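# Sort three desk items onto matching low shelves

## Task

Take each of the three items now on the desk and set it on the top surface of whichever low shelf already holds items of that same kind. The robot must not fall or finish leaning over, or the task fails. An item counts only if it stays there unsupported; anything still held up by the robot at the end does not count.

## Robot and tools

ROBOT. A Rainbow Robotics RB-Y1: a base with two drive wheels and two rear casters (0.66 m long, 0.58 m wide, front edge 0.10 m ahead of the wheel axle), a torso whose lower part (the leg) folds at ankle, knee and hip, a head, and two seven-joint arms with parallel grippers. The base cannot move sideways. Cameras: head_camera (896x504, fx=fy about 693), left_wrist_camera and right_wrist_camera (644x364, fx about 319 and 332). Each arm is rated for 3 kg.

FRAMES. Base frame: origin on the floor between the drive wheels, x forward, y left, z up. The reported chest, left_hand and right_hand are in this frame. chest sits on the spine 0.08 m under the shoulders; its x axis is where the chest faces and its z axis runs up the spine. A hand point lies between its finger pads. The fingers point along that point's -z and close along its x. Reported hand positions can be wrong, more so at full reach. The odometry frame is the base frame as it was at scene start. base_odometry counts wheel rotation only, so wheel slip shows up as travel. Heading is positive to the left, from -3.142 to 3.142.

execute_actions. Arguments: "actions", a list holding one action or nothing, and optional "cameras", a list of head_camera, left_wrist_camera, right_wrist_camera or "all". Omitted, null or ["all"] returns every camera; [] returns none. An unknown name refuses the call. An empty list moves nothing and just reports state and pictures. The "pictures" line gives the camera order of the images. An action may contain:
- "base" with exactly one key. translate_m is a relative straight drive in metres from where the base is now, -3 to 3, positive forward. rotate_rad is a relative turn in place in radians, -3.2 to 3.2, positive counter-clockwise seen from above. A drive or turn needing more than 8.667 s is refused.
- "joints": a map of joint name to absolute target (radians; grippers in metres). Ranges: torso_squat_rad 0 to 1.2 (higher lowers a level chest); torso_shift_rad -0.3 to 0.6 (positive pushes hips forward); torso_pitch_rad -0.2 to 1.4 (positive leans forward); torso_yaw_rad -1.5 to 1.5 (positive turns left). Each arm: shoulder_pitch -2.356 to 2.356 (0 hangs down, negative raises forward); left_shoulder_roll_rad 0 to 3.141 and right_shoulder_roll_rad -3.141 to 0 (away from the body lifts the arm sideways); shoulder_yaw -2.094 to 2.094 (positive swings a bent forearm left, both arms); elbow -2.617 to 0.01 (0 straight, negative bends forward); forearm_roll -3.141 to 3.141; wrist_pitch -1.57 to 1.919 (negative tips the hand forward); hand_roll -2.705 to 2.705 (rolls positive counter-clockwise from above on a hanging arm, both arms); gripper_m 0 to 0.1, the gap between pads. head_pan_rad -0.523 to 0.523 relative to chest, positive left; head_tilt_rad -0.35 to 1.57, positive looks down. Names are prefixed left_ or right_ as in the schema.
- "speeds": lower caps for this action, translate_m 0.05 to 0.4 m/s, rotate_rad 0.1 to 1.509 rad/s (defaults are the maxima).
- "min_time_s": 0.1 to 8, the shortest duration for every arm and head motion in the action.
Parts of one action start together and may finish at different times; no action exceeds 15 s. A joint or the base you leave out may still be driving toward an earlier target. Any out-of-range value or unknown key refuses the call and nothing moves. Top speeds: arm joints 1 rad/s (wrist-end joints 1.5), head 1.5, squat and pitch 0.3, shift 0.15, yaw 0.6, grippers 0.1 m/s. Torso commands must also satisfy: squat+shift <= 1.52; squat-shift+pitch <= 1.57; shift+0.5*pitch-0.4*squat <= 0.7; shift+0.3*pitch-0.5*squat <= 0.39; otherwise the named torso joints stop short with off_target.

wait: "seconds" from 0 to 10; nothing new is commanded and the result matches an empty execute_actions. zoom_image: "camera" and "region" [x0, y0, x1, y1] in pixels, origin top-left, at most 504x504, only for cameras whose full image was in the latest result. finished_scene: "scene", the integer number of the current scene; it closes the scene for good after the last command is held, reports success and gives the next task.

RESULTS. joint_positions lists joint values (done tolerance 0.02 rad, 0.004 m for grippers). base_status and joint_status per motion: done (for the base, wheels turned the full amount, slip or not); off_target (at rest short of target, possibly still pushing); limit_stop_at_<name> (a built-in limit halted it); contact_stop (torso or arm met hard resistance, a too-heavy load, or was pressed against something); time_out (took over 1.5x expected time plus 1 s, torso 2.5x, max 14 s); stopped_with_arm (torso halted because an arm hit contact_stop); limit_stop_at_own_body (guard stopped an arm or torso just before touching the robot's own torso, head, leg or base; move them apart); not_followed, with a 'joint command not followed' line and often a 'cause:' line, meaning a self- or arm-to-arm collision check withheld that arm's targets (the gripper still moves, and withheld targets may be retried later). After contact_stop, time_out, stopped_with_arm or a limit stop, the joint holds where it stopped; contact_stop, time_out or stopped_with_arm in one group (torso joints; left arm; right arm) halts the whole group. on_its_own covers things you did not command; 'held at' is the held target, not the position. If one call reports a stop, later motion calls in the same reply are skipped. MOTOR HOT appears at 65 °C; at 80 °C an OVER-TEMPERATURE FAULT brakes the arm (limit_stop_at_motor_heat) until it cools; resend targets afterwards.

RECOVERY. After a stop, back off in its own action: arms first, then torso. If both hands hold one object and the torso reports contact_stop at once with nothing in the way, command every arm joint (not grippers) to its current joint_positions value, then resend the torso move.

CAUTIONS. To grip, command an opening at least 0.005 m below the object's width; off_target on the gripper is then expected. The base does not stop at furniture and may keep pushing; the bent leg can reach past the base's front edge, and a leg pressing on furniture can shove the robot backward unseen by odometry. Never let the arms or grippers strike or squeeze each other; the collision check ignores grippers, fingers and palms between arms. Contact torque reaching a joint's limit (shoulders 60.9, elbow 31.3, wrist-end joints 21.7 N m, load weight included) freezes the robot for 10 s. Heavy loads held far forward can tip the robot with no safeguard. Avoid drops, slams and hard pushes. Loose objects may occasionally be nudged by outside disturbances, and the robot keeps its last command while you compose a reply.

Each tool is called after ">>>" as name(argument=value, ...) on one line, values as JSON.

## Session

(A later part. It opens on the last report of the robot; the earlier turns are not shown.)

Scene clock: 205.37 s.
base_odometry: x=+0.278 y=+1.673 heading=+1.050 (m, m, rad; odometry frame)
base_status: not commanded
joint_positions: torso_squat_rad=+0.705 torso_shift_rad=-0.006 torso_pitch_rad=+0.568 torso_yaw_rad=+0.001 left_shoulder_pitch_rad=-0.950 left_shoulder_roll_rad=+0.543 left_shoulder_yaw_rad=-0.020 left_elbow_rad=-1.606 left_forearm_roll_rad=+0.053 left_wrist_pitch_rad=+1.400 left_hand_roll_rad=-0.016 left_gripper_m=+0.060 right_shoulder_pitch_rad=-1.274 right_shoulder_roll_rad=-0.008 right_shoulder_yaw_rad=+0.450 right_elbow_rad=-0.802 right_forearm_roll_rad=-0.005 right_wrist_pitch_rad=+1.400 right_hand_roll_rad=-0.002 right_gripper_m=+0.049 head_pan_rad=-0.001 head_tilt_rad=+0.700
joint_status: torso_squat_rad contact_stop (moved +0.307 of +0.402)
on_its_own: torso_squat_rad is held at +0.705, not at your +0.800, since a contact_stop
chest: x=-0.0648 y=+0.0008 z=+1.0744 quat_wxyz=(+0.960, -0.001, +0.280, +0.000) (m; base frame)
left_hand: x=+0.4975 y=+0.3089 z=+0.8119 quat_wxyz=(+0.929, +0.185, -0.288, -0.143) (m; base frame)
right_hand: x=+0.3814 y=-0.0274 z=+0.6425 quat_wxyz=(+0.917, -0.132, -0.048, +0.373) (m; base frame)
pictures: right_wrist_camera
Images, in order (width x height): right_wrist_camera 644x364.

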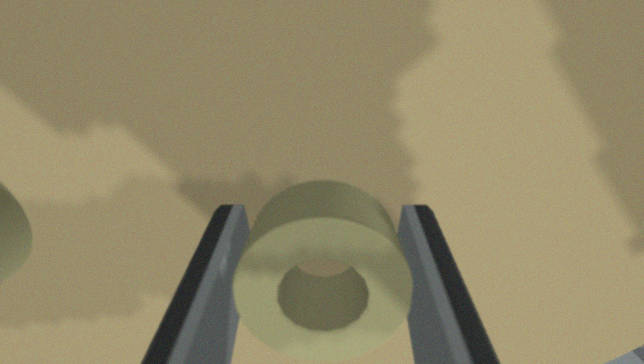

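Release, rise.

>>> execute_actions(actions=[{"joints":{"right_gripper_m":0.1}}], cameras=[])

>>> execute_actions(actions=[{"joints":{"torso_squat_rad":0.4}}], cameras=[])

>>> execute_actions(actions=[{"base":{"translate_m":-0.5},"joints":{"head_tilt_rad":0.0}}], cameras=[])

>>> execute_actions(actions=[{"base":{"rotate_rad":1.57}}], cameras=["head_camera"])

Scene clock: 209.27 s.
base_odometry: x=+0.278 y=+1.673 heading=+1.050 (m, m, rad; odometry frame)
base_status: not commanded
joint_positions: torso_squat_rad=+0.705 torso_shift_rad=-0.006 torso_pitch_rad=+0.568 torso_yaw_rad=+0.001 left_shoulder_pitch_rad=-0.950 left_shoulder_roll_rad=+0.543 left_shoulder_yaw_rad=-0.020 left_elbow_rad=-1.606 left_forearm_roll_rad=+0.053 left_wrist_pitch_rad=+1.400 left_hand_roll_rad=-0.016 left_gripper_m=+0.060 right_shoulder_pitch_rad=-1.274 right_shoulder_roll_rad=-0.008 right_shoulder_yaw_rad=+0.450 right_elbow_rad=-0.802 right_forearm_roll_rad=-0.005 right_wrist_pitch_rad=+1.400 right_hand_roll_rad=-0.002 right_gripper_m=+0.099 head_pan_rad=-0.001 head_tilt_rad=+0.700
joint_status: all done
on_its_own: torso_squat_rad is held at +0.705, not at your +0.800, since a contact_stop
chest: x=-0.0648 y=+0.0008 z=+1.0744 quat_wxyz=(+0.960, -0.001, +0.280, +0.000) (m; base frame)
left_hand: x=+0.4975 y=+0.3088 z=+0.8119 quat_wxyz=(+0.929, +0.185, -0.288, -0.143) (m; base frame)
right_hand: x=+0.3814 y=-0.0277 z=+0.6425 quat_wxyz=(+0.917, -0.132, -0.048, +0.373) (m; base frame)
pictures: none
No camera images: the call's "cameras" was empty. Leave "cameras" out to get every camera's image.

Scene clock: 211.10 s.
base_odometry: x=+0.278 y=+1.673 heading=+1.050 (m, m, rad; odometry frame)
base_status: not commanded
joint_positions: torso_squat_rad=+0.400 torso_shift_rad=-0.005 torso_pitch_rad=+0.570 torso_yaw_rad=+0.001 left_shoulder_pitch_rad=-0.950 left_shoulder_roll_rad=+0.543 left_shoulder_yaw_rad=-0.020 left_elbow_rad=-1.606 left_forearm_roll_rad=+0.053 left_wrist_pitch_rad=+1.400 left_hand_roll_rad=-0.016 left_gripper_m=+0.060 right_shoulder_pitch_rad=-1.271 right_shoulder_roll_rad=-0.008 right_shoulder_yaw_rad=+0.450 right_elbow_rad=-0.800 right_forearm_roll_rad=-0.005 right_wrist_pitch_rad=+1.400 right_hand_roll_rad=-0.002 right_gripper_m=+0.100 head_pan_rad=-0.001 head_tilt_rad=+0.700
joint_status: all done
chest: x=-0.0646 y=+0.0009 z=+1.1858 quat_wxyz=(+0.960, -0.001, +0.281, +0.000) (m; base frame)
left_hand: x=+0.4972 y=+0.3090 z=+0.9223 quat_wxyz=(+0.929, +0.185, -0.287, -0.143) (m; base frame)
right_hand: x=+0.3790 y=-0.0286 z=+0.7511 quat_wxyz=(+0.918, -0.131, -0.044, +0.372) (m; base frame)
pictures: none
No camera images: the call's "cameras" was empty. Leave "cameras" out to get every camera's image.

Scene clock: 213.90 s.
base_odometry: x=+0.029 y=+1.239 heading=+1.051 (m, m, rad; odometry frame)
base_status: done
joint_positions: torso_squat_rad=+0.400 torso_shift_rad=-0.005 torso_pitch_rad=+0.570 torso_yaw_rad=+0.001 left_shoulder_pitch_rad=-0.950 left_shoulder_roll_rad=+0.543 left_shoulder_yaw_rad=-0.020 left_elbow_rad=-1.606 left_forearm_roll_rad=+0.053 left_wrist_pitch_rad=+1.400 left_hand_roll_rad=-0.016 left_gripper_m=+0.060 right_shoulder_pitch_rad=-1.270 right_shoulder_roll_rad=-0.008 right_shoulder_yaw_rad=+0.450 right_elbow_rad=-0.800 right_forearm_roll_rad=-0.005 right_wrist_pitch_rad=+1.400 right_hand_roll_rad=-0.002 right_gripper_m=+0.100 head_pan_rad=-0.001 head_tilt_rad=+0.000
joint_status: all done
chest: x=-0.0646 y=+0.0009 z=+1.1858 quat_wxyz=(+0.960, -0.001, +0.281, +0.000) (m; base frame)
left_hand: x=+0.4972 y=+0.3090 z=+0.9223 quat_wxyz=(+0.929, +0.185, -0.287, -0.143) (m; base frame)
right_hand: x=+0.3789 y=-0.0285 z=+0.7510 quat_wxyz=(+0.918, -0.131, -0.044, +0.372) (m; base frame)
pictures: none
No camera images: the call's "cameras" was empty. Leave "cameras" out to get every camera's image.

Scene clock: 217.77 s.
base_odometry: x=+0.029 y=+1.239 heading=+2.621 (m, m, rad; odometry frame)
base_status: done
joint_positions: torso_squat_rad=+0.400 torso_shift_rad=-0.005 torso_pitch_rad=+0.570 torso_yaw_rad=+0.001 left_shoulder_pitch_rad=-0.950 left_shoulder_roll_rad=+0.543 left_shoulder_yaw_rad=-0.020 left_elbow_rad=-1.606 left_forearm_roll_rad=+0.053 left_wrist_pitch_rad=+1.400 left_hand_roll_rad=-0.016 left_gripper_m=+0.060 right_shoulder_pitch_rad=-1.270 right_shoulder_roll_rad=-0.008 right_shoulder_yaw_rad=+0.450 right_elbow_rad=-0.800 right_forearm_roll_rad=-0.005 right_wrist_pitch_rad=+1.400 right_hand_roll_rad=-0.002 right_gripper_m=+0.100 head_pan_rad=-0.001 head_tilt_rad=+0.000
joint_status: not commanded
chest: x=-0.0646 y=+0.0009 z=+1.1858 quat_wxyz=(+0.960, -0.001, +0.281, +0.000) (m; base frame)
left_hand: x=+0.4972 y=+0.3090 z=+0.9223 quat_wxyz=(+0.929, +0.185, -0.287, -0.143) (m; base frame)
right_hand: x=+0.3789 y=-0.0285 z=+0.7510 quat_wxyz=(+0.918, -0.131, -0.044, +0.372) (m; base frame)
pictures: head_camera
Images, in order (width x height): head_camera 896x504.

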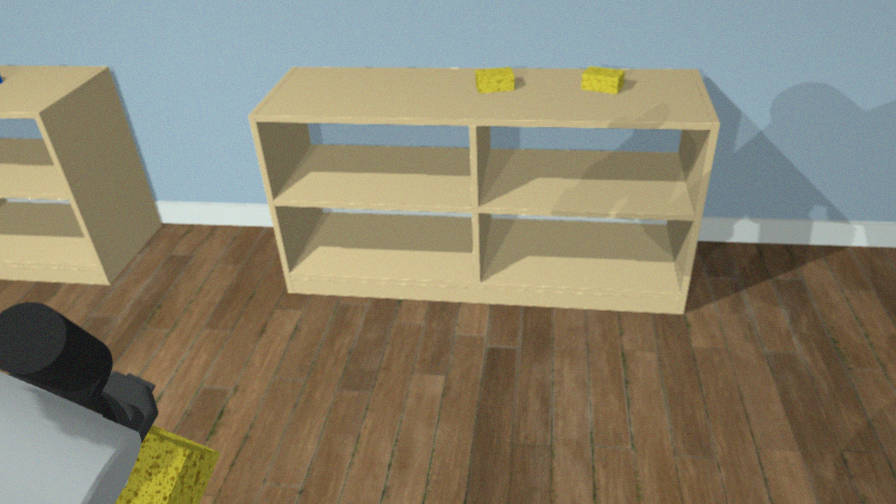

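>>> execute_actions(actions=[{"base":{"translate_m":1.6},"joints":{"left_shoulder_pitch_rad":-1.2,"left_elbow_rad":-0.8,"left_wrist_pitch_rad":1.4,"left_shoulder_roll_rad":0.3,"head_tilt_rad":0.6}}], cameras=["head_camera","left_wrist_camera"])

Scene clock: 226.07 s.
base_odometry: x=-1.358 y=+2.035 heading=+2.621 (m, m, rad; odometry frame)
base_status: done
joint_positions: torso_squat_rad=+0.400 torso_shift_rad=-0.005 torso_pitch_rad=+0.570 torso_yaw_rad=+0.001 left_shoulder_pitch_rad=-1.200 left_shoulder_roll_rad=+0.300 left_shoulder_yaw_rad=-0.020 left_elbow_rad=-0.800 left_forearm_roll_rad=+0.053 left_wrist_pitch_rad=+1.400 left_hand_roll_rad=-0.016 left_gripper_m=+0.060 right_shoulder_pitch_rad=-1.270 right_shoulder_roll_rad=-0.008 right_shoulder_yaw_rad=+0.450 right_elbow_rad=-0.800 right_forearm_roll_rad=-0.005 right_wrist_pitch_rad=+1.400 right_hand_roll_rad=-0.002 right_gripper_m=+0.100 head_pan_rad=-0.001 head_tilt_rad=+0.600
joint_status: all done
chest: x=-0.0645 y=+0.0009 z=+1.1858 quat_wxyz=(+0.960, -0.001, +0.281, +0.000) (m; base frame)
left_hand: x=+0.4185 y=+0.2404 z=+0.7485 quat_wxyz=(+0.987, +0.104, -0.007, -0.121) (m; base frame)
right_hand: x=+0.3788 y=-0.0285 z=+0.7509 quat_wxyz=(+0.918, -0.131, -0.044, +0.372) (m; base frame)
pictures: head_camera, left_wrist_camera
Images, in order (width x height): head_camera 896x504, left_wrist_camera 644x364.

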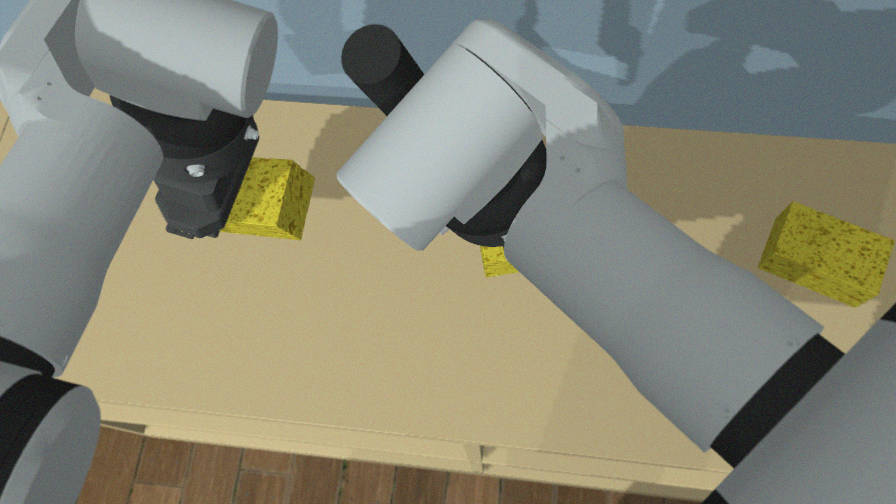

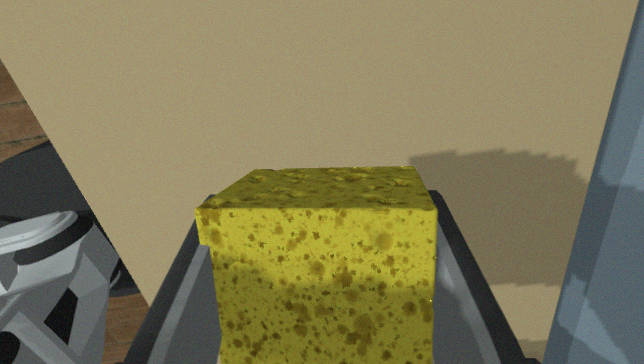

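Raise the right arm out of the way while squatting.

>>> execute_actions(actions=[{"joints":{"torso_squat_rad":0.68,"right_shoulder_pitch_rad":-1.55}}], cameras=[])

>>> execute_actions(actions=[{"joints":{"left_gripper_m":0.1}}], cameras=[])

>>> execute_actions(actions=[{"joints":{"torso_squat_rad":0.35,"right_shoulder_pitch_rad":-1.27}}], cameras=["head_camera"])

Scene clock: 231.23 s.
base_odometry: x=-1.358 y=+2.035 heading=+2.620 (m, m, rad; odometry frame)
base_status: not commanded
joint_positions: torso_squat_rad=+0.680 torso_shift_rad=-0.006 torso_pitch_rad=+0.569 torso_yaw_rad=+0.001 left_shoulder_pitch_rad=-1.202 left_shoulder_roll_rad=+0.300 left_shoulder_yaw_rad=-0.020 left_elbow_rad=-0.802 left_forearm_roll_rad=+0.053 left_wrist_pitch_rad=+1.400 left_hand_roll_rad=-0.016 left_gripper_m=+0.059 right_shoulder_pitch_rad=-1.550 right_shoulder_roll_rad=-0.008 right_shoulder_yaw_rad=+0.450 right_elbow_rad=-0.800 right_forearm_roll_rad=-0.005 right_wrist_pitch_rad=+1.400 right_hand_roll_rad=-0.002 right_gripper_m=+0.100 head_pan_rad=-0.001 head_tilt_rad=+0.600
joint_status: all done
chest: x=-0.0645 y=+0.0007 z=+1.0855 quat_wxyz=(+0.960, -0.001, +0.280, +0.000) (m; base frame)
left_hand: x=+0.4208 y=+0.2395 z=+0.6503 quat_wxyz=(+0.987, +0.105, -0.010, -0.121) (m; base frame)
right_hand: x=+0.4770 y=+0.0308 z=+0.7816 quat_wxyz=(+0.891, -0.153, -0.179, +0.387) (m; base frame)
pictures: none
No camera images: the call's "cameras" was empty. Leave "cameras" out to get every camera's image.

Scene clock: 232.40 s.
base_odometry: x=-1.358 y=+2.035 heading=+2.621 (m, m, rad; odometry frame)
base_status: not commanded
joint_positions: torso_squat_rad=+0.680 torso_shift_rad=-0.005 torso_pitch_rad=+0.569 torso_yaw_rad=+0.001 left_shoulder_pitch_rad=-1.200 left_shoulder_roll_rad=+0.300 left_shoulder_yaw_rad=-0.020 left_elbow_rad=-0.800 left_forearm_roll_rad=+0.053 left_wrist_pitch_rad=+1.400 left_hand_roll_rad=-0.016 left_gripper_m=+0.099 right_shoulder_pitch_rad=-1.550 right_shoulder_roll_rad=-0.008 right_shoulder_yaw_rad=+0.450 right_elbow_rad=-0.800 right_forearm_roll_rad=-0.005 right_wrist_pitch_rad=+1.400 right_hand_roll_rad=-0.002 right_gripper_m=+0.100 head_pan_rad=-0.001 head_tilt_rad=+0.600
joint_status: all done
chest: x=-0.0641 y=+0.0008 z=+1.0854 quat_wxyz=(+0.960, -0.001, +0.281, +0.000) (m; base frame)
left_hand: x=+0.4194 y=+0.2402 z=+0.6485 quat_wxyz=(+0.987, +0.104, -0.008, -0.121) (m; base frame)
right_hand: x=+0.4772 y=+0.0309 z=+0.7810 quat_wxyz=(+0.891, -0.153, -0.179, +0.387) (m; base frame)
pictures: none
No camera images: the call's "cameras" was empty. Leave "cameras" out to get every camera's image.

Scene clock: 234.30 s.
base_odometry: x=-1.358 y=+2.035 heading=+2.621 (m, m, rad; odometry frame)
base_status: not commanded
joint_positions: torso_squat_rad=+0.350 torso_shift_rad=-0.005 torso_pitch_rad=+0.570 torso_yaw_rad=+0.001 left_shoulder_pitch_rad=-1.200 left_shoulder_roll_rad=+0.300 left_shoulder_yaw_rad=-0.020 left_elbow_rad=-0.800 left_forearm_roll_rad=+0.053 left_wrist_pitch_rad=+1.400 left_hand_roll_rad=-0.016 left_gripper_m=+0.099 right_shoulder_pitch_rad=-1.270 right_shoulder_roll_rad=-0.008 right_shoulder_yaw_rad=+0.450 right_elbow_rad=-0.800 right_forearm_roll_rad=-0.005 right_wrist_pitch_rad=+1.400 right_hand_roll_rad=-0.002 right_gripper_m=+0.100 head_pan_rad=-0.001 head_tilt_rad=+0.600
joint_status: all done
chest: x=-0.0646 y=+0.0009 z=+1.1986 quat_wxyz=(+0.960, -0.001, +0.281, +0.000) (m; base frame)
left_hand: x=+0.4186 y=+0.2403 z=+0.7615 quat_wxyz=(+0.987, +0.104, -0.007, -0.121) (m; base frame)
right_hand: x=+0.3786 y=-0.0286 z=+0.7636 quat_wxyz=(+0.918, -0.131, -0.044, +0.372) (m; base frame)
pictures: head_camera
Images, in order (width x height): head_camera 896x504.

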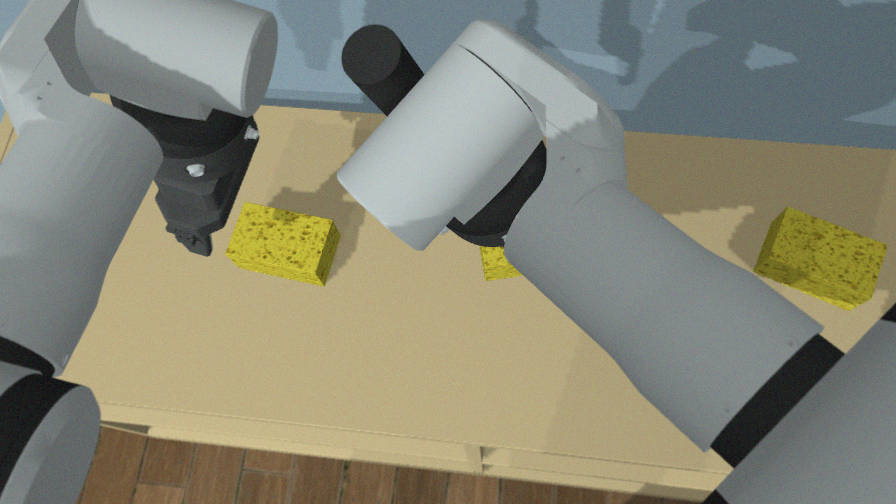

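>>> execute_actions(actions=[{"base":{"translate_m":-0.3},"joints":{"torso_pitch_rad":0.3}}], cameras=[])

>>> execute_actions(actions=[{"base":{"rotate_rad":2.66}}], cameras=[])

>>> execute_actions(actions=[{"base":{"translate_m":2.0}}], cameras=[])

>>> execute_actions(actions=[{"base":{"translate_m":1.93}}], cameras=[])

>>> execute_actions(actions=[{"base":{"rotate_rad":0.49}}], cameras=["head_camera"])

Scene clock: 243.93 s.
base_odometry: x=-1.098 y=+1.886 heading=+2.621 (m, m, rad; odometry frame)
base_status: done
joint_positions: torso_squat_rad=+0.350 torso_shift_rad=-0.005 torso_pitch_rad=+0.300 torso_yaw_rad=+0.001 left_shoulder_pitch_rad=-1.200 left_shoulder_roll_rad=+0.300 left_shoulder_yaw_rad=-0.020 left_elbow_rad=-0.800 left_forearm_roll_rad=+0.053 left_wrist_pitch_rad=+1.400 left_hand_roll_rad=-0.016 left_gripper_m=+0.099 right_shoulder_pitch_rad=-1.270 right_shoulder_roll_rad=-0.008 right_shoulder_yaw_rad=+0.450 right_elbow_rad=-0.800 right_forearm_roll_rad=-0.005 right_wrist_pitch_rad=+1.400 right_hand_roll_rad=-0.002 right_gripper_m=+0.100 head_pan_rad=-0.001 head_tilt_rad=+0.600
joint_status: all done
chest: x=-0.1401 y=+0.0009 z=+1.2337 quat_wxyz=(+0.989, -0.001, +0.149, +0.000) (m; base frame)
left_hand: x=+0.4420 y=+0.2405 z=+0.9411 quat_wxyz=(+0.977, +0.120, -0.140, -0.106) (m; base frame)
right_hand: x=+0.4030 y=-0.0284 z=+0.9326 quat_wxyz=(+0.903, -0.180, -0.167, +0.351) (m; base frame)
pictures: none
No camera images: the call's "cameras" was empty. Leave "cameras" out to get every camera's image.

Scene clock: 252.60 s.
base_odometry: x=-1.093 y=+1.874 heading=-1.053 (m, m, rad; odometry frame)
base_status: rotate_rad time_out (by the wheels' count: +2.609 of +2.660)
joint_positions: torso_squat_rad=+0.350 torso_shift_rad=-0.005 torso_pitch_rad=+0.300 torso_yaw_rad=+0.001 left_shoulder_pitch_rad=-1.200 left_shoulder_roll_rad=+0.300 left_shoulder_yaw_rad=-0.019 left_elbow_rad=-0.800 left_forearm_roll_rad=+0.053 left_wrist_pitch_rad=+1.400 left_hand_roll_rad=-0.016 left_gripper_m=+0.099 right_shoulder_pitch_rad=-1.270 right_shoulder_roll_rad=-0.008 right_shoulder_yaw_rad=+0.450 right_elbow_rad=-0.800 right_forearm_roll_rad=-0.005 right_wrist_pitch_rad=+1.400 right_hand_roll_rad=-0.002 right_gripper_m=+0.100 head_pan_rad=-0.001 head_tilt_rad=+0.600
joint_status: not commanded
chest: x=-0.1401 y=+0.0009 z=+1.2337 quat_wxyz=(+0.989, -0.001, +0.149, +0.000) (m; base frame)
left_hand: x=+0.4420 y=+0.2406 z=+0.9409 quat_wxyz=(+0.977, +0.120, -0.140, -0.106) (m; base frame)
right_hand: x=+0.4031 y=-0.0284 z=+0.9326 quat_wxyz=(+0.903, -0.180, -0.167, +0.351) (m; base frame)
pictures: none
No camera images: the call's "cameras" was empty. Leave "cameras" out to get every camera's image.

not run: a stop came earlier in this reply.

not run: a stop came earlier in this reply.

not run: a stop came earlier in this reply.

>>> execute_actions(actions=[{"base":{"rotate_rad":0.05}}], cameras=[])

>>> execute_actions(actions=[{"base":{"translate_m":2.0}}], cameras=[])

>>> execute_actions(actions=[{"base":{"translate_m":1.93}}], cameras=[])

>>> execute_actions(actions=[{"base":{"rotate_rad":0.49}}], cameras=["head_camera"])

Scene clock: 257.70 s.
base_odometry: x=-1.090 y=+1.870 heading=-1.023 (m, m, rad; odometry frame)
base_status: rotate_rad time_out (by the wheels' count: +0.030 of +0.050)
joint_positions: torso_squat_rad=+0.350 torso_shift_rad=-0.005 torso_pitch_rad=+0.300 torso_yaw_rad=+0.001 left_shoulder_pitch_rad=-1.200 left_shoulder_roll_rad=+0.300 left_shoulder_yaw_rad=-0.019 left_elbow_rad=-0.800 left_forearm_roll_rad=+0.053 left_wrist_pitch_rad=+1.400 left_hand_roll_rad=-0.016 left_gripper_m=+0.099 right_shoulder_pitch_rad=-1.270 right_shoulder_roll_rad=-0.008 right_shoulder_yaw_rad=+0.450 right_elbow_rad=-0.800 right_forearm_roll_rad=-0.005 right_wrist_pitch_rad=+1.400 right_hand_roll_rad=-0.002 right_gripper_m=+0.100 head_pan_rad=-0.001 head_tilt_rad=+0.600
joint_status: not commanded
chest: x=-0.1400 y=+0.0009 z=+1.2337 quat_wxyz=(+0.989, -0.001, +0.149, +0.000) (m; base frame)
left_hand: x=+0.4420 y=+0.2405 z=+0.9409 quat_wxyz=(+0.977, +0.120, -0.140, -0.106) (m; base frame)
right_hand: x=+0.4031 y=-0.0284 z=+0.9325 quat_wxyz=(+0.903, -0.180, -0.167, +0.351) (m; base frame)
pictures: none
No camera images: the call's "cameras" was empty. Leave "cameras" out to get every camera's image.

not run: a stop came earlier in this reply.

not run: a stop came earlier in this reply.

not run: a stop came earlier in this reply.

Rear probably touches the shelf. Just drive.

>>> execute_actions(actions=[{"base":{"translate_m":2.0}}], cameras=[])

>>> execute_actions(actions=[{"base":{"translate_m":1.93}}], cameras=[])

>>> execute_actions(actions=[{"base":{"rotate_rad":0.51}}], cameras=["head_camera"])

Scene clock: 266.73 s.
base_odometry: x=-0.049 y=+0.162 heading=-1.023 (m, m, rad; odometry frame)
base_status: done
joint_positions: torso_squat_rad=+0.350 torso_shift_rad=-0.005 torso_pitch_rad=+0.300 torso_yaw_rad=+0.001 left_shoulder_pitch_rad=-1.200 left_shoulder_roll_rad=+0.300 left_shoulder_yaw_rad=-0.019 left_elbow_rad=-0.800 left_forearm_roll_rad=+0.053 left_wrist_pitch_rad=+1.400 left_hand_roll_rad=-0.016 left_gripper_m=+0.099 right_shoulder_pitch_rad=-1.270 right_shoulder_roll_rad=-0.008 right_shoulder_yaw_rad=+0.450 right_elbow_rad=-0.800 right_forearm_roll_rad=-0.005 right_wrist_pitch_rad=+1.400 right_hand_roll_rad=-0.002 right_gripper_m=+0.100 head_pan_rad=-0.001 head_tilt_rad=+0.600
joint_status: not commanded
chest: x=-0.1400 y=+0.0009 z=+1.2337 quat_wxyz=(+0.989, -0.001, +0.149, +0.000) (m; base frame)
left_hand: x=+0.4420 y=+0.2405 z=+0.9409 quat_wxyz=(+0.977, +0.120, -0.140, -0.106) (m; base frame)
right_hand: x=+0.4031 y=-0.0284 z=+0.9325 quat_wxyz=(+0.903, -0.180, -0.167, +0.351) (m; base frame)
pictures: none
No camera images: the call's "cameras" was empty. Leave "cameras" out to get every camera's image.

Scene clock: 272.90 s.
base_odometry: x=+0.957 y=-1.485 heading=-1.023 (m, m, rad; odometry frame)
base_status: done
joint_positions: torso_squat_rad=+0.350 torso_shift_rad=-0.005 torso_pitch_rad=+0.300 torso_yaw_rad=+0.001 left_shoulder_pitch_rad=-1.200 left_shoulder_roll_rad=+0.300 left_shoulder_yaw_rad=-0.019 left_elbow_rad=-0.800 left_forearm_roll_rad=+0.053 left_wrist_pitch_rad=+1.400 left_hand_roll_rad=-0.016 left_gripper_m=+0.099 right_shoulder_pitch_rad=-1.270 right_shoulder_roll_rad=-0.008 right_shoulder_yaw_rad=+0.450 right_elbow_rad=-0.800 right_forearm_roll_rad=-0.005 right_wrist_pitch_rad=+1.400 right_hand_roll_rad=-0.002 right_gripper_m=+0.100 head_pan_rad=-0.001 head_tilt_rad=+0.600
joint_status: not commanded
chest: x=-0.1400 y=+0.0009 z=+1.2337 quat_wxyz=(+0.989, -0.001, +0.149, +0.000) (m; base frame)
left_hand: x=+0.4420 y=+0.2405 z=+0.9409 quat_wxyz=(+0.977, +0.120, -0.140, -0.106) (m; base frame)
right_hand: x=+0.4031 y=-0.0284 z=+0.9325 quat_wxyz=(+0.903, -0.180, -0.167, +0.351) (m; base frame)
pictures: none
No camera images: the call's "cameras" was empty. Leave "cameras" out to get every camera's image.

Scene clock: 275.27 s.
base_odometry: x=+0.956 y=-1.485 heading=-0.513 (m, m, rad; odometry frame)
base_status: done
joint_positions: torso_squat_rad=+0.350 torso_shift_rad=-0.005 torso_pitch_rad=+0.300 torso_yaw_rad=+0.001 left_shoulder_pitch_rad=-1.200 left_shoulder_roll_rad=+0.300 left_shoulder_yaw_rad=-0.019 left_elbow_rad=-0.800 left_forearm_roll_rad=+0.053 left_wrist_pitch_rad=+1.400 left_hand_roll_rad=-0.016 left_gripper_m=+0.099 right_shoulder_pitch_rad=-1.270 right_shoulder_roll_rad=-0.008 right_shoulder_yaw_rad=+0.450 right_elbow_rad=-0.800 right_forearm_roll_rad=-0.005 right_wrist_pitch_rad=+1.400 right_hand_roll_rad=-0.002 right_gripper_m=+0.100 head_pan_rad=-0.001 head_tilt_rad=+0.600
joint_status: not commanded
chest: x=-0.1400 y=+0.0009 z=+1.2337 quat_wxyz=(+0.989, -0.001, +0.149, +0.000) (m; base frame)
left_hand: x=+0.4420 y=+0.2405 z=+0.9409 quat_wxyz=(+0.977, +0.120, -0.140, -0.106) (m; base frame)
right_hand: x=+0.4031 y=-0.0284 z=+0.9325 quat_wxyz=(+0.903, -0.180, -0.167, +0.351) (m; base frame)
pictures: head_camera
Images, in order (width x height): head_camera 896x504.

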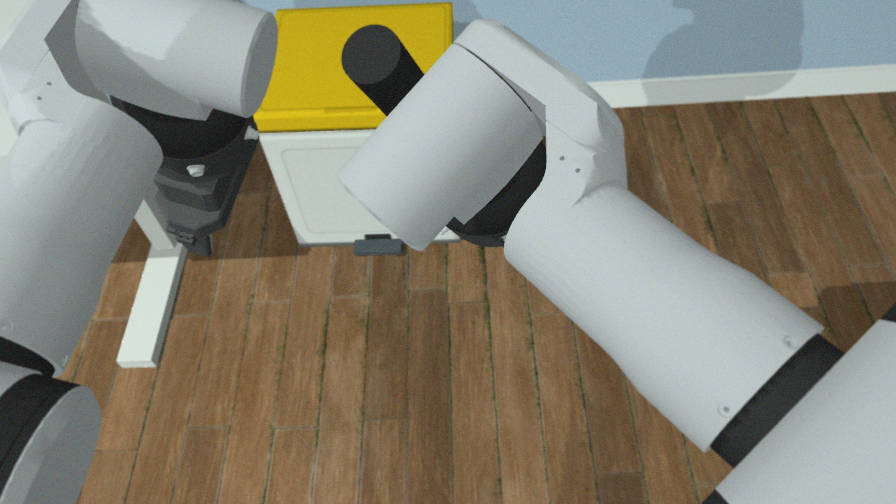

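>>> execute_actions(actions=[{"base":{"translate_m":0.55},"joints":{"torso_yaw_rad":0.4,"left_shoulder_roll_rad":0.6,"head_pan_rad":0.4,"head_tilt_rad":0.7}}], cameras=["head_camera","left_wrist_camera"])

Scene clock: 281.47 s.
base_odometry: x=+1.436 y=-1.755 heading=-0.513 (m, m, rad; odometry frame)
base_status: done
joint_positions: torso_squat_rad=+0.350 torso_shift_rad=-0.005 torso_pitch_rad=+0.300 torso_yaw_rad=+0.400 left_shoulder_pitch_rad=-1.200 left_shoulder_roll_rad=+0.600 left_shoulder_yaw_rad=-0.019 left_elbow_rad=-0.800 left_forearm_roll_rad=+0.053 left_wrist_pitch_rad=+1.400 left_hand_roll_rad=-0.016 left_gripper_m=+0.099 right_shoulder_pitch_rad=-1.270 right_shoulder_roll_rad=-0.008 right_shoulder_yaw_rad=+0.450 right_elbow_rad=-0.800 right_forearm_roll_rad=-0.005 right_wrist_pitch_rad=+1.400 right_hand_roll_rad=-0.002 right_gripper_m=+0.100 head_pan_rad=+0.400 head_tilt_rad=+0.700
joint_status: all done
chest: x=-0.1401 y=+0.0010 z=+1.2337 quat_wxyz=(+0.969, +0.029, +0.147, +0.196) (m; base frame)
left_hand: x=+0.2443 y=+0.6358 z=+1.0782 quat_wxyz=(+0.929, +0.309, -0.115, +0.168) (m; base frame)
right_hand: x=+0.3681 y=+0.2101 z=+0.9429 quat_wxyz=(+0.830, -0.092, -0.218, +0.506) (m; base frame)
pictures: head_camera, left_wrist_camera
Images, in order (width x height): head_camera 896x504, left_wrist_camera 644x364.

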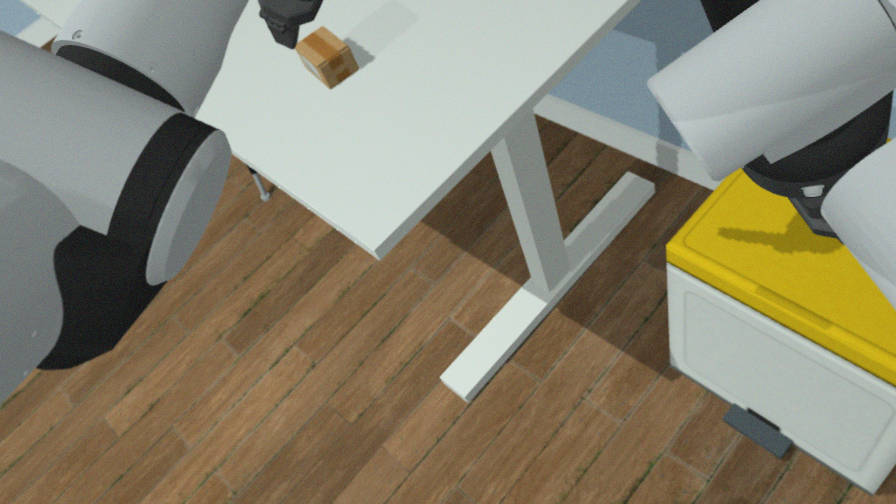

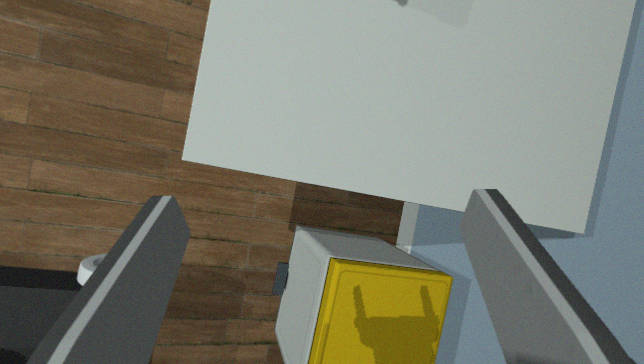

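>>> execute_actions(actions=[{"base":{"translate_m":-0.6},"joints":{"torso_yaw_rad":0,"left_shoulder_roll_rad":0.3,"head_pan_rad":0.2}}], cameras=[])

>>> execute_actions(actions=[{"base":{"rotate_rad":0.9}}], cameras=[])

>>> execute_actions(actions=[{"base":{"translate_m":0.7}}], cameras=[])

>>> execute_actions(actions=[{"base":{"rotate_rad":-0.9}}], cameras=["head_camera","left_wrist_camera"])

Scene clock: 288.73 s.
base_odometry: x=+0.913 y=-1.461 heading=-0.513 (m, m, rad; odometry frame)
base_status: done
joint_positions: torso_squat_rad=+0.350 torso_shift_rad=-0.005 torso_pitch_rad=+0.300 torso_yaw_rad=+0.000 left_shoulder_pitch_rad=-1.200 left_shoulder_roll_rad=+0.300 left_shoulder_yaw_rad=-0.019 left_elbow_rad=-0.800 left_forearm_roll_rad=+0.053 left_wrist_pitch_rad=+1.400 left_hand_roll_rad=-0.016 left_gripper_m=+0.099 right_shoulder_pitch_rad=-1.270 right_shoulder_roll_rad=-0.008 right_shoulder_yaw_rad=+0.450 right_elbow_rad=-0.800 right_forearm_roll_rad=-0.005 right_wrist_pitch_rad=+1.400 right_hand_roll_rad=-0.002 right_gripper_m=+0.100 head_pan_rad=+0.200 head_tilt_rad=+0.700
joint_status: all done
chest: x=-0.1401 y=+0.0009 z=+1.2337 quat_wxyz=(+0.989, -0.001, +0.149, +0.000) (m; base frame)
left_hand: x=+0.4422 y=+0.2398 z=+0.9408 quat_wxyz=(+0.977, +0.119, -0.140, -0.106) (m; base frame)
right_hand: x=+0.4031 y=-0.0291 z=+0.9326 quat_wxyz=(+0.904, -0.180, -0.167, +0.351) (m; base frame)
pictures: none
No camera images: the call's "cameras" was empty. Leave "cameras" out to get every camera's image.

Scene clock: 291.77 s.
base_odometry: x=+0.913 y=-1.461 heading=+0.387 (m, m, rad; odometry frame)
base_status: done
joint_positions: torso_squat_rad=+0.350 torso_shift_rad=-0.005 torso_pitch_rad=+0.300 torso_yaw_rad=+0.000 left_shoulder_pitch_rad=-1.200 left_shoulder_roll_rad=+0.300 left_shoulder_yaw_rad=-0.019 left_elbow_rad=-0.800 left_forearm_roll_rad=+0.053 left_wrist_pitch_rad=+1.400 left_hand_roll_rad=-0.016 left_gripper_m=+0.099 right_shoulder_pitch_rad=-1.270 right_shoulder_roll_rad=-0.008 right_shoulder_yaw_rad=+0.450 right_elbow_rad=-0.800 right_forearm_roll_rad=-0.005 right_wrist_pitch_rad=+1.400 right_hand_roll_rad=-0.002 right_gripper_m=+0.100 head_pan_rad=+0.200 head_tilt_rad=+0.700
joint_status: not commanded
chest: x=-0.1401 y=+0.0009 z=+1.2337 quat_wxyz=(+0.989, -0.001, +0.149, +0.000) (m; base frame)
left_hand: x=+0.4422 y=+0.2399 z=+0.9408 quat_wxyz=(+0.977, +0.119, -0.140, -0.106) (m; base frame)
right_hand: x=+0.4031 y=-0.0290 z=+0.9326 quat_wxyz=(+0.904, -0.180, -0.167, +0.351) (m; base frame)
pictures: none
No camera images: the call's "cameras" was empty. Leave "cameras" out to get every camera's image.

Scene clock: 294.87 s.
base_odometry: x=+1.561 y=-1.196 heading=+0.387 (m, m, rad; odometry frame)
base_status: done
joint_positions: torso_squat_rad=+0.350 torso_shift_rad=-0.005 torso_pitch_rad=+0.300 torso_yaw_rad=+0.000 left_shoulder_pitch_rad=-1.200 left_shoulder_roll_rad=+0.300 left_shoulder_yaw_rad=-0.019 left_elbow_rad=-0.800 left_forearm_roll_rad=+0.053 left_wrist_pitch_rad=+1.400 left_hand_roll_rad=-0.016 left_gripper_m=+0.099 right_shoulder_pitch_rad=-1.270 right_shoulder_roll_rad=-0.008 right_shoulder_yaw_rad=+0.450 right_elbow_rad=-0.800 right_forearm_roll_rad=-0.005 right_wrist_pitch_rad=+1.400 right_hand_roll_rad=-0.002 right_gripper_m=+0.100 head_pan_rad=+0.200 head_tilt_rad=+0.700
joint_status: not commanded
chest: x=-0.1400 y=+0.0009 z=+1.2337 quat_wxyz=(+0.989, -0.001, +0.149, +0.000) (m; base frame)
left_hand: x=+0.4422 y=+0.2399 z=+0.9408 quat_wxyz=(+0.977, +0.119, -0.140, -0.106) (m; base frame)
right_hand: x=+0.4031 y=-0.0290 z=+0.9326 quat_wxyz=(+0.904, -0.180, -0.167, +0.351) (m; base frame)
pictures: none
No camera images: the call's "cameras" was empty. Leave "cameras" out to get every camera's image.

Scene clock: 297.90 s.
base_odometry: x=+1.561 y=-1.196 heading=-0.513 (m, m, rad; odometry frame)
base_status: done
joint_positions: torso_squat_rad=+0.350 torso_shift_rad=-0.005 torso_pitch_rad=+0.300 torso_yaw_rad=+0.000 left_shoulder_pitch_rad=-1.200 left_shoulder_roll_rad=+0.300 left_shoulder_yaw_rad=-0.019 left_elbow_rad=-0.800 left_forearm_roll_rad=+0.053 left_wrist_pitch_rad=+1.400 left_hand_roll_rad=-0.016 left_gripper_m=+0.099 right_shoulder_pitch_rad=-1.270 right_shoulder_roll_rad=-0.008 right_shoulder_yaw_rad=+0.450 right_elbow_rad=-0.800 right_forearm_roll_rad=-0.005 right_wrist_pitch_rad=+1.400 right_hand_roll_rad=-0.002 right_gripper_m=+0.100 head_pan_rad=+0.200 head_tilt_rad=+0.700
joint_status: not commanded
chest: x=-0.1400 y=+0.0009 z=+1.2337 quat_wxyz=(+0.989, -0.001, +0.149, +0.000) (m; base frame)
left_hand: x=+0.4422 y=+0.2399 z=+0.9408 quat_wxyz=(+0.977, +0.119, -0.140, -0.106) (m; base frame)
right_hand: x=+0.4031 y=-0.0290 z=+0.9326 quat_wxyz=(+0.904, -0.180, -0.167, +0.351) (m; base frame)
pictures: head_camera, left_wrist_camera
Images, in order (width x height): head_camera 896x504, left_wrist_camera 644x364.

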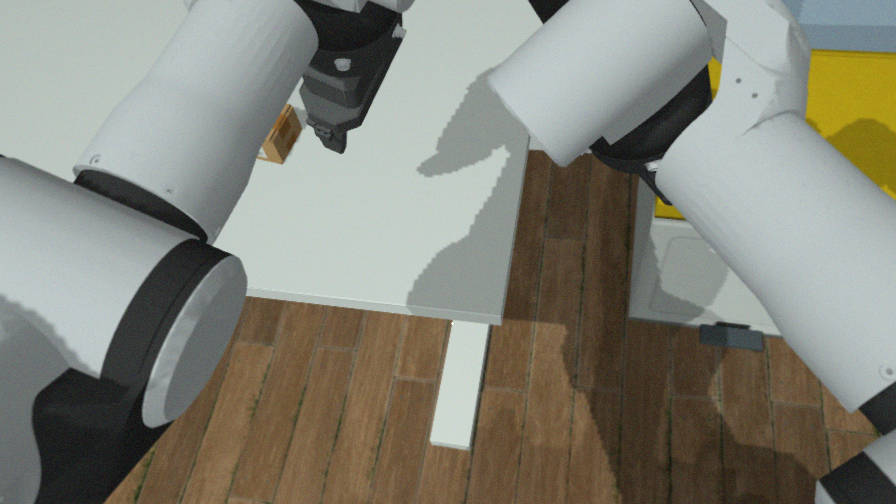

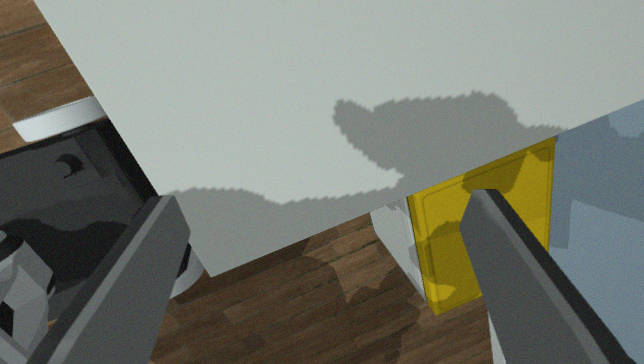

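Box is roughly like the sponge geometry: drive 0.15, roll the arm out.

>>> execute_actions(actions=[{"base":{"translate_m":0.15},"joints":{"left_shoulder_roll_rad":0.55,"torso_pitch_rad":0.5,"head_pan_rad":0.4}}], cameras=["head_camera","left_wrist_camera"])

Scene clock: 301.60 s.
base_odometry: x=+1.692 y=-1.270 heading=-0.513 (m, m, rad; odometry frame)
base_status: done
joint_positions: torso_squat_rad=+0.350 torso_shift_rad=-0.005 torso_pitch_rad=+0.500 torso_yaw_rad=+0.000 left_shoulder_pitch_rad=-1.200 left_shoulder_roll_rad=+0.550 left_shoulder_yaw_rad=-0.019 left_elbow_rad=-0.800 left_forearm_roll_rad=+0.053 left_wrist_pitch_rad=+1.400 left_hand_roll_rad=-0.016 left_gripper_m=+0.099 right_shoulder_pitch_rad=-1.270 right_shoulder_roll_rad=-0.008 right_shoulder_yaw_rad=+0.450 right_elbow_rad=-0.800 right_forearm_roll_rad=-0.005 right_wrist_pitch_rad=+1.400 right_hand_roll_rad=-0.002 right_gripper_m=+0.100 head_pan_rad=+0.400 head_tilt_rad=+0.700
joint_status: all done
chest: x=-0.0831 y=+0.0009 z=+1.2096 quat_wxyz=(+0.969, -0.001, +0.247, +0.000) (m; base frame)
left_hand: x=+0.4504 y=+0.3949 z=+0.8634 quat_wxyz=(+0.976, +0.206, -0.061, -0.043) (m; base frame)
right_hand: x=+0.3893 y=-0.0290 z=+0.8066 quat_wxyz=(+0.916, -0.144, -0.076, +0.367) (m; base frame)
pictures: head_camera, left_wrist_camera
Images, in order (width x height): head_camera 896x504, left_wrist_camera 644x364.

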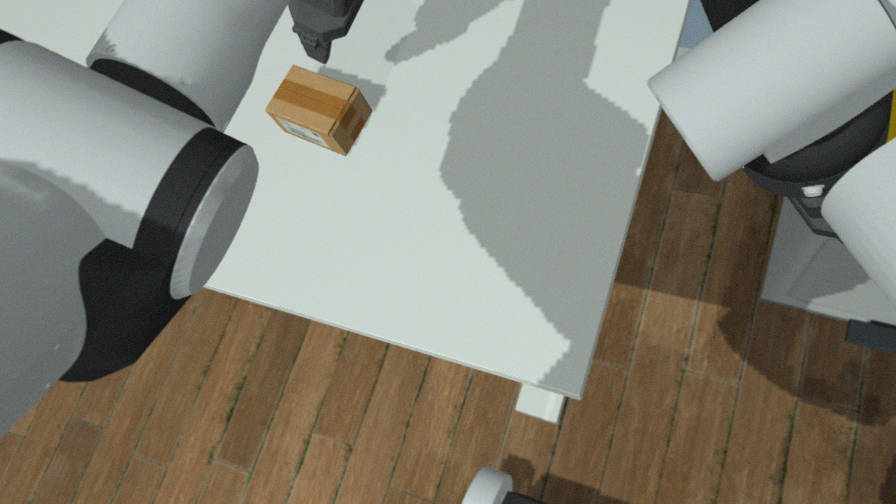

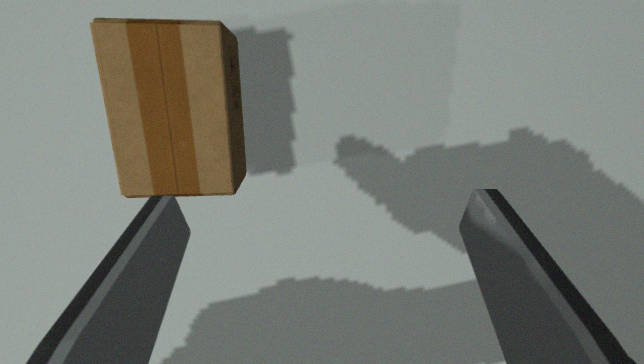

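>>> execute_actions(actions=[{"joints":{"torso_yaw_rad":0.1,"left_shoulder_roll_rad":0.6}}], cameras=["left_wrist_camera"])

Scene clock: 304.53 s.
base_odometry: x=+1.692 y=-1.270 heading=-0.513 (m, m, rad; odometry frame)
base_status: not commanded
joint_positions: torso_squat_rad=+0.350 torso_shift_rad=-0.005 torso_pitch_rad=+0.500 torso_yaw_rad=+0.100 left_shoulder_pitch_rad=-1.200 left_shoulder_roll_rad=+0.600 left_shoulder_yaw_rad=-0.019 left_elbow_rad=-0.800 left_forearm_roll_rad=+0.053 left_wrist_pitch_rad=+1.400 left_hand_roll_rad=-0.016 left_gripper_m=+0.099 right_shoulder_pitch_rad=-1.270 right_shoulder_roll_rad=-0.008 right_shoulder_yaw_rad=+0.450 right_elbow_rad=-0.800 right_forearm_roll_rad=-0.005 right_wrist_pitch_rad=+1.400 right_hand_roll_rad=-0.002 right_gripper_m=+0.100 head_pan_rad=+0.400 head_tilt_rad=+0.700
joint_status: all done
chest: x=-0.0832 y=+0.0010 z=+1.2096 quat_wxyz=(+0.968, +0.012, +0.247, +0.048) (m; base frame)
left_hand: x=+0.4113 y=+0.4853 z=+0.9000 quat_wxyz=(+0.966, +0.251, -0.055, +0.013) (m; base frame)
right_hand: x=+0.3892 y=+0.0319 z=+0.8065 quat_wxyz=(+0.902, -0.119, -0.091, +0.405) (m; base frame)
pictures: left_wrist_camera
Images, in order (width x height): left_wrist_camera 644x364.

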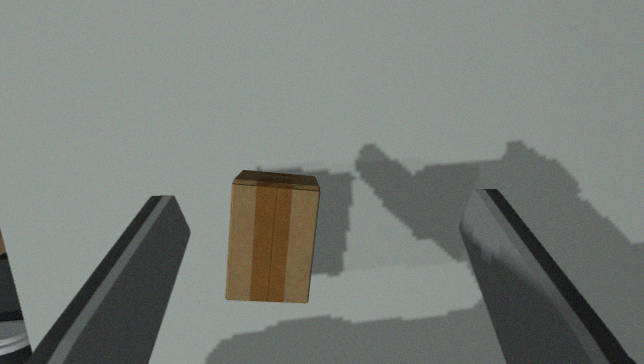

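>>> execute_actions(actions=[{"joints":{"torso_squat_rad":0.68,"right_shoulder_pitch_rad":-1.55}}], cameras=["left_wrist_camera"])

Scene clock: 308.73 s.
base_odometry: x=+1.692 y=-1.270 heading=-0.513 (m, m, rad; odometry frame)
base_status: not commanded
joint_positions: torso_squat_rad=+0.680 torso_shift_rad=-0.005 torso_pitch_rad=+0.500 torso_yaw_rad=+0.100 left_shoulder_pitch_rad=-1.200 left_shoulder_roll_rad=+0.600 left_shoulder_yaw_rad=-0.019 left_elbow_rad=-0.800 left_forearm_roll_rad=+0.053 left_wrist_pitch_rad=+1.400 left_hand_roll_rad=-0.016 left_gripper_m=+0.099 right_shoulder_pitch_rad=-1.550 right_shoulder_roll_rad=-0.008 right_shoulder_yaw_rad=+0.450 right_elbow_rad=-0.800 right_forearm_roll_rad=-0.005 right_wrist_pitch_rad=+1.400 right_hand_roll_rad=-0.002 right_gripper_m=+0.100 head_pan_rad=+0.400 head_tilt_rad=+0.700
joint_status: all done
chest: x=-0.0826 y=+0.0009 z=+1.0963 quat_wxyz=(+0.968, +0.012, +0.247, +0.048) (m; base frame)
left_hand: x=+0.4121 y=+0.4852 z=+0.7870 quat_wxyz=(+0.966, +0.251, -0.055, +0.013) (m; base frame)
right_hand: x=+0.4731 y=+0.0922 z=+0.8330 quat_wxyz=(+0.871, -0.136, -0.226, +0.415) (m; base frame)
pictures: left_wrist_camera
Images, in order (width x height): left_wrist_camera 644x364.

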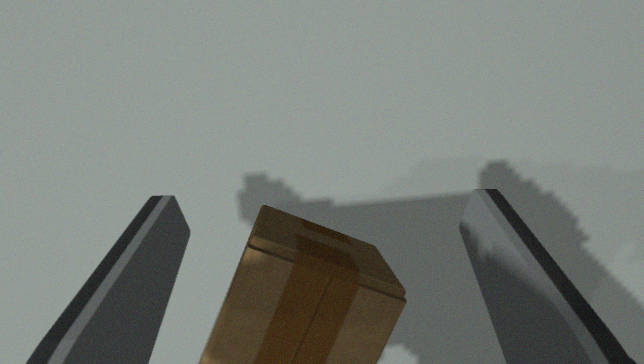

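>>> execute_actions(actions=[{"joints":{"torso_squat_rad":0.72,"left_shoulder_roll_rad":0.55}}], cameras=[])

>>> execute_actions(actions=[{"joints":{"left_gripper_m":0.02}}], cameras=["left_wrist_camera"])

Scene clock: 311.97 s.
base_odometry: x=+1.692 y=-1.270 heading=-0.513 (m, m, rad; odometry frame)
base_status: not commanded
joint_positions: torso_squat_rad=+0.720 torso_shift_rad=-0.006 torso_pitch_rad=+0.498 torso_yaw_rad=+0.100 left_shoulder_pitch_rad=-1.203 left_shoulder_roll_rad=+0.552 left_shoulder_yaw_rad=-0.019 left_elbow_rad=-0.802 left_forearm_roll_rad=+0.052 left_wrist_pitch_rad=+1.401 left_hand_roll_rad=-0.016 left_gripper_m=+0.099 right_shoulder_pitch_rad=-1.550 right_shoulder_roll_rad=-0.008 right_shoulder_yaw_rad=+0.450 right_elbow_rad=-0.800 right_forearm_roll_rad=-0.005 right_wrist_pitch_rad=+1.400 right_hand_roll_rad=-0.002 right_gripper_m=+0.100 head_pan_rad=+0.400 head_tilt_rad=+0.700
joint_status: all done
chest: x=-0.0833 y=+0.0004 z=+1.0785 quat_wxyz=(+0.968, +0.012, +0.246, +0.049) (m; base frame)
left_hand: x=+0.4151 y=+0.4565 z=+0.7564 quat_wxyz=(+0.971, +0.233, -0.054, -0.001) (m; base frame)
right_hand: x=+0.4729 y=+0.0920 z=+0.8162 quat_wxyz=(+0.871, -0.136, -0.227, +0.415) (m; base frame)
pictures: none
No camera images: the call's "cameras" was empty. Leave "cameras" out to get every camera's image.

Scene clock: 313.23 s.
base_odometry: x=+1.692 y=-1.270 heading=-0.513 (m, m, rad; odometry frame)
base_status: not commanded
joint_positions: torso_squat_rad=+0.720 torso_shift_rad=-0.006 torso_pitch_rad=+0.498 torso_yaw_rad=+0.100 left_shoulder_pitch_rad=-1.203 left_shoulder_roll_rad=+0.553 left_shoulder_yaw_rad=-0.019 left_elbow_rad=-0.802 left_forearm_roll_rad=+0.052 left_wrist_pitch_rad=+1.400 left_hand_roll_rad=-0.017 left_gripper_m=+0.082 right_shoulder_pitch_rad=-1.550 right_shoulder_roll_rad=-0.008 right_shoulder_yaw_rad=+0.450 right_elbow_rad=-0.800 right_forearm_roll_rad=-0.005 right_wrist_pitch_rad=+1.400 right_hand_roll_rad=-0.002 right_gripper_m=+0.100 head_pan_rad=+0.400 head_tilt_rad=+0.700
joint_status: left_gripper_m off_target (ended at +0.082, target +0.020)
chest: x=-0.0833 y=+0.0004 z=+1.0785 quat_wxyz=(+0.968, +0.012, +0.246, +0.049) (m; base frame)
left_hand: x=+0.4153 y=+0.4569 z=+0.7566 quat_wxyz=(+0.971, +0.234, -0.054, -0.001) (m; base frame)
right_hand: x=+0.4729 y=+0.0920 z=+0.8162 quat_wxyz=(+0.871, -0.136, -0.227, +0.415) (m; base frame)
pictures: left_wrist_camera
Images, in order (width x height): left_wrist_camera 644x364.

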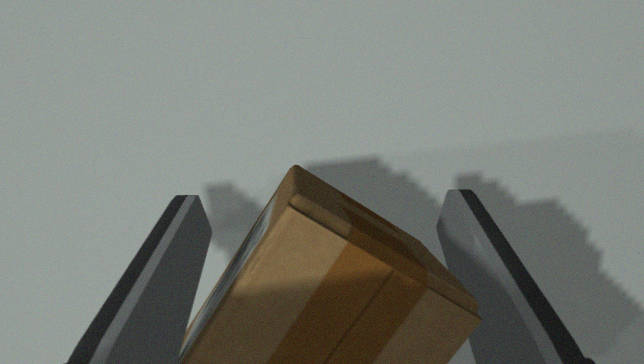

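>>> execute_actions(actions=[{"base":{"translate_m":-0.35},"joints":{"torso_squat_rad":0.35,"torso_yaw_rad":0,"head_pan_rad":0,"head_tilt_rad":0.2}}], cameras=[])

>>> execute_actions(actions=[{"base":{"rotate_rad":-2.65}}], cameras=[])

>>> execute_actions(actions=[{"base":{"translate_m":3.0}}], cameras=[])

>>> execute_actions(actions=[{"base":{"rotate_rad":1.07}}], cameras=["head_camera"])

Scene clock: 320.53 s.
base_odometry: x=+1.387 y=-1.098 heading=-0.513 (m, m, rad; odometry frame)
base_status: done
joint_positions: torso_squat_rad=+0.350 torso_shift_rad=-0.005 torso_pitch_rad=+0.500 torso_yaw_rad=+0.000 left_shoulder_pitch_rad=-1.200 left_shoulder_roll_rad=+0.550 left_shoulder_yaw_rad=-0.019 left_elbow_rad=-0.800 left_forearm_roll_rad=+0.053 left_wrist_pitch_rad=+1.400 left_hand_roll_rad=-0.016 left_gripper_m=+0.061 right_shoulder_pitch_rad=-1.550 right_shoulder_roll_rad=-0.008 right_shoulder_yaw_rad=+0.450 right_elbow_rad=-0.800 right_forearm_roll_rad=-0.005 right_wrist_pitch_rad=+1.400 right_hand_roll_rad=-0.002 right_gripper_m=+0.100 head_pan_rad=+0.000 head_tilt_rad=+0.200
joint_status: all done
on_its_own: left_gripper_m moved -0.021 toward your old target +0.020
chest: x=-0.0832 y=+0.0009 z=+1.2096 quat_wxyz=(+0.969, -0.001, +0.247, +0.000) (m; base frame)
left_hand: x=+0.4505 y=+0.3948 z=+0.8636 quat_wxyz=(+0.976, +0.206, -0.062, -0.043) (m; base frame)
right_hand: x=+0.4779 y=+0.0304 z=+0.9434 quat_wxyz=(+0.885, -0.167, -0.210, +0.382) (m; base frame)
pictures: none
No camera images: the call's "cameras" was empty. Leave "cameras" out to get every camera's image.

Scene clock: 325.47 s.
base_odometry: x=+1.387 y=-1.098 heading=+3.120 (m, m, rad; odometry frame)
base_status: done
joint_positions: torso_squat_rad=+0.350 torso_shift_rad=-0.005 torso_pitch_rad=+0.500 torso_yaw_rad=+0.000 left_shoulder_pitch_rad=-1.200 left_shoulder_roll_rad=+0.550 left_shoulder_yaw_rad=-0.019 left_elbow_rad=-0.800 left_forearm_roll_rad=+0.053 left_wrist_pitch_rad=+1.400 left_hand_roll_rad=-0.016 left_gripper_m=+0.061 right_shoulder_pitch_rad=-1.550 right_shoulder_roll_rad=-0.008 right_shoulder_yaw_rad=+0.450 right_elbow_rad=-0.800 right_forearm_roll_rad=-0.005 right_wrist_pitch_rad=+1.400 right_hand_roll_rad=-0.002 right_gripper_m=+0.100 head_pan_rad=+0.000 head_tilt_rad=+0.200
joint_status: not commanded
chest: x=-0.0832 y=+0.0009 z=+1.2096 quat_wxyz=(+0.969, -0.001, +0.247, +0.000) (m; base frame)
left_hand: x=+0.4505 y=+0.3948 z=+0.8636 quat_wxyz=(+0.976, +0.206, -0.062, -0.043) (m; base frame)
right_hand: x=+0.4779 y=+0.0304 z=+0.9434 quat_wxyz=(+0.885, -0.167, -0.209, +0.382) (m; base frame)
pictures: none
No camera images: the call's "cameras" was empty. Leave "cameras" out to get every camera's image.

Scene clock: 343.33 s.
TORQUE FAULT: left_shoulder_roll_rad reached its load limit. The robot stopped for 10 seconds, dropped its targets and accepts commands again. The stop added 8.9 s to the call and to motion_time.
base_odometry: x=-1.550 y=-1.042 heading=+3.122 (m, m, rad; odometry frame)
base_status: translate_m torque_fault (by the wheels' count: +2.937 of +3.000)
joint_positions: torso_squat_rad=+0.350 torso_shift_rad=-0.007 torso_pitch_rad=+0.499 torso_yaw_rad=-0.001 left_shoulder_pitch_rad=-1.191 left_shoulder_roll_rad=+0.527 left_shoulder_yaw_rad=-0.022 left_elbow_rad=-0.795 left_forearm_roll_rad=+0.060 left_wrist_pitch_rad=+1.407 left_hand_roll_rad=-0.018 left_gripper_m=+0.061 right_shoulder_pitch_rad=-1.550 right_shoulder_roll_rad=-0.008 right_shoulder_yaw_rad=+0.450 right_elbow_rad=-0.800 right_forearm_roll_rad=-0.005 right_wrist_pitch_rad=+1.400 right_hand_roll_rad=-0.002 right_gripper_m=+0.100 head_pan_rad=+0.000 head_tilt_rad=+0.200
joint_status: not commanded
chest: x=-0.0843 y=+0.0001 z=+1.2097 quat_wxyz=(+0.969, +0.000, +0.247, +0.000) (m; base frame)
left_hand: x=+0.4425 y=+0.3809 z=+0.8524 quat_wxyz=(+0.978, +0.196, -0.050, -0.050) (m; base frame)
right_hand: x=+0.4772 y=+0.0294 z=+0.9443 quat_wxyz=(+0.885, -0.167, -0.210, +0.381) (m; base frame)
pictures: none
No camera images: the call's "cameras" was empty. Leave "cameras" out to get every camera's image.

not run: a stop came earlier in this reply.

>>> execute_actions(actions=[{"base":{"translate_m":-0.25},"joints":{"head_tilt_rad":0.6}}], cameras=["head_camera"])

Scene clock: 347.03 s.
base_odometry: x=-1.300 y=-1.047 heading=+3.123 (m, m, rad; odometry frame)
base_status: done
joint_positions: torso_squat_rad=+0.350 torso_shift_rad=-0.005 torso_pitch_rad=+0.500 torso_yaw_rad=+0.000 left_shoulder_pitch_rad=-1.196 left_shoulder_roll_rad=+0.540 left_shoulder_yaw_rad=-0.021 left_elbow_rad=-0.798 left_forearm_roll_rad=+0.056 left_wrist_pitch_rad=+1.403 left_hand_roll_rad=-0.017 left_gripper_m=+0.061 right_shoulder_pitch_rad=-1.550 right_shoulder_roll_rad=-0.008 right_shoulder_yaw_rad=+0.450 right_elbow_rad=-0.800 right_forearm_roll_rad=-0.005 right_wrist_pitch_rad=+1.400 right_hand_roll_rad=-0.002 right_gripper_m=+0.100 head_pan_rad=+0.000 head_tilt_rad=+0.600
joint_status: all done
chest: x=-0.0832 y=+0.0009 z=+1.2096 quat_wxyz=(+0.969, -0.001, +0.247, +0.000) (m; base frame)
left_hand: x=+0.4473 y=+0.3890 z=+0.8582 quat_wxyz=(+0.977, +0.201, -0.056, -0.046) (m; base frame)
right_hand: x=+0.4779 y=+0.0304 z=+0.9435 quat_wxyz=(+0.885, -0.167, -0.210, +0.382) (m; base frame)
pictures: head_camera
Images, in order (width x height): head_camera 896x504.

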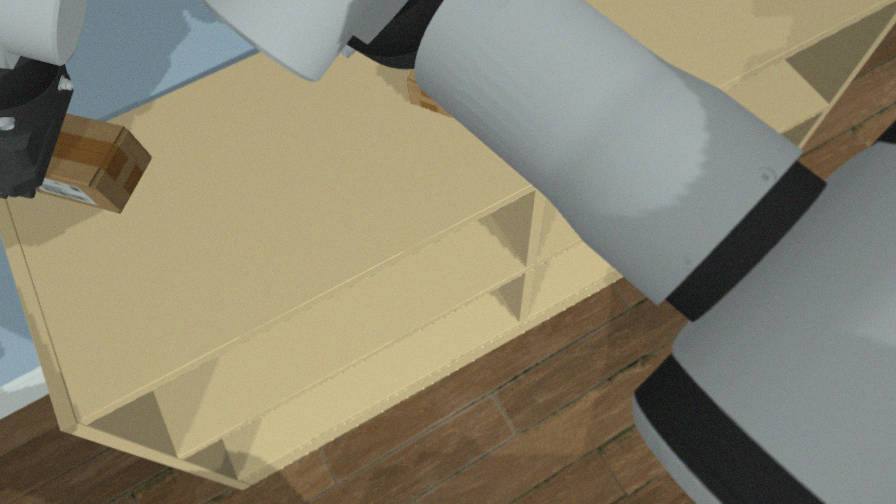

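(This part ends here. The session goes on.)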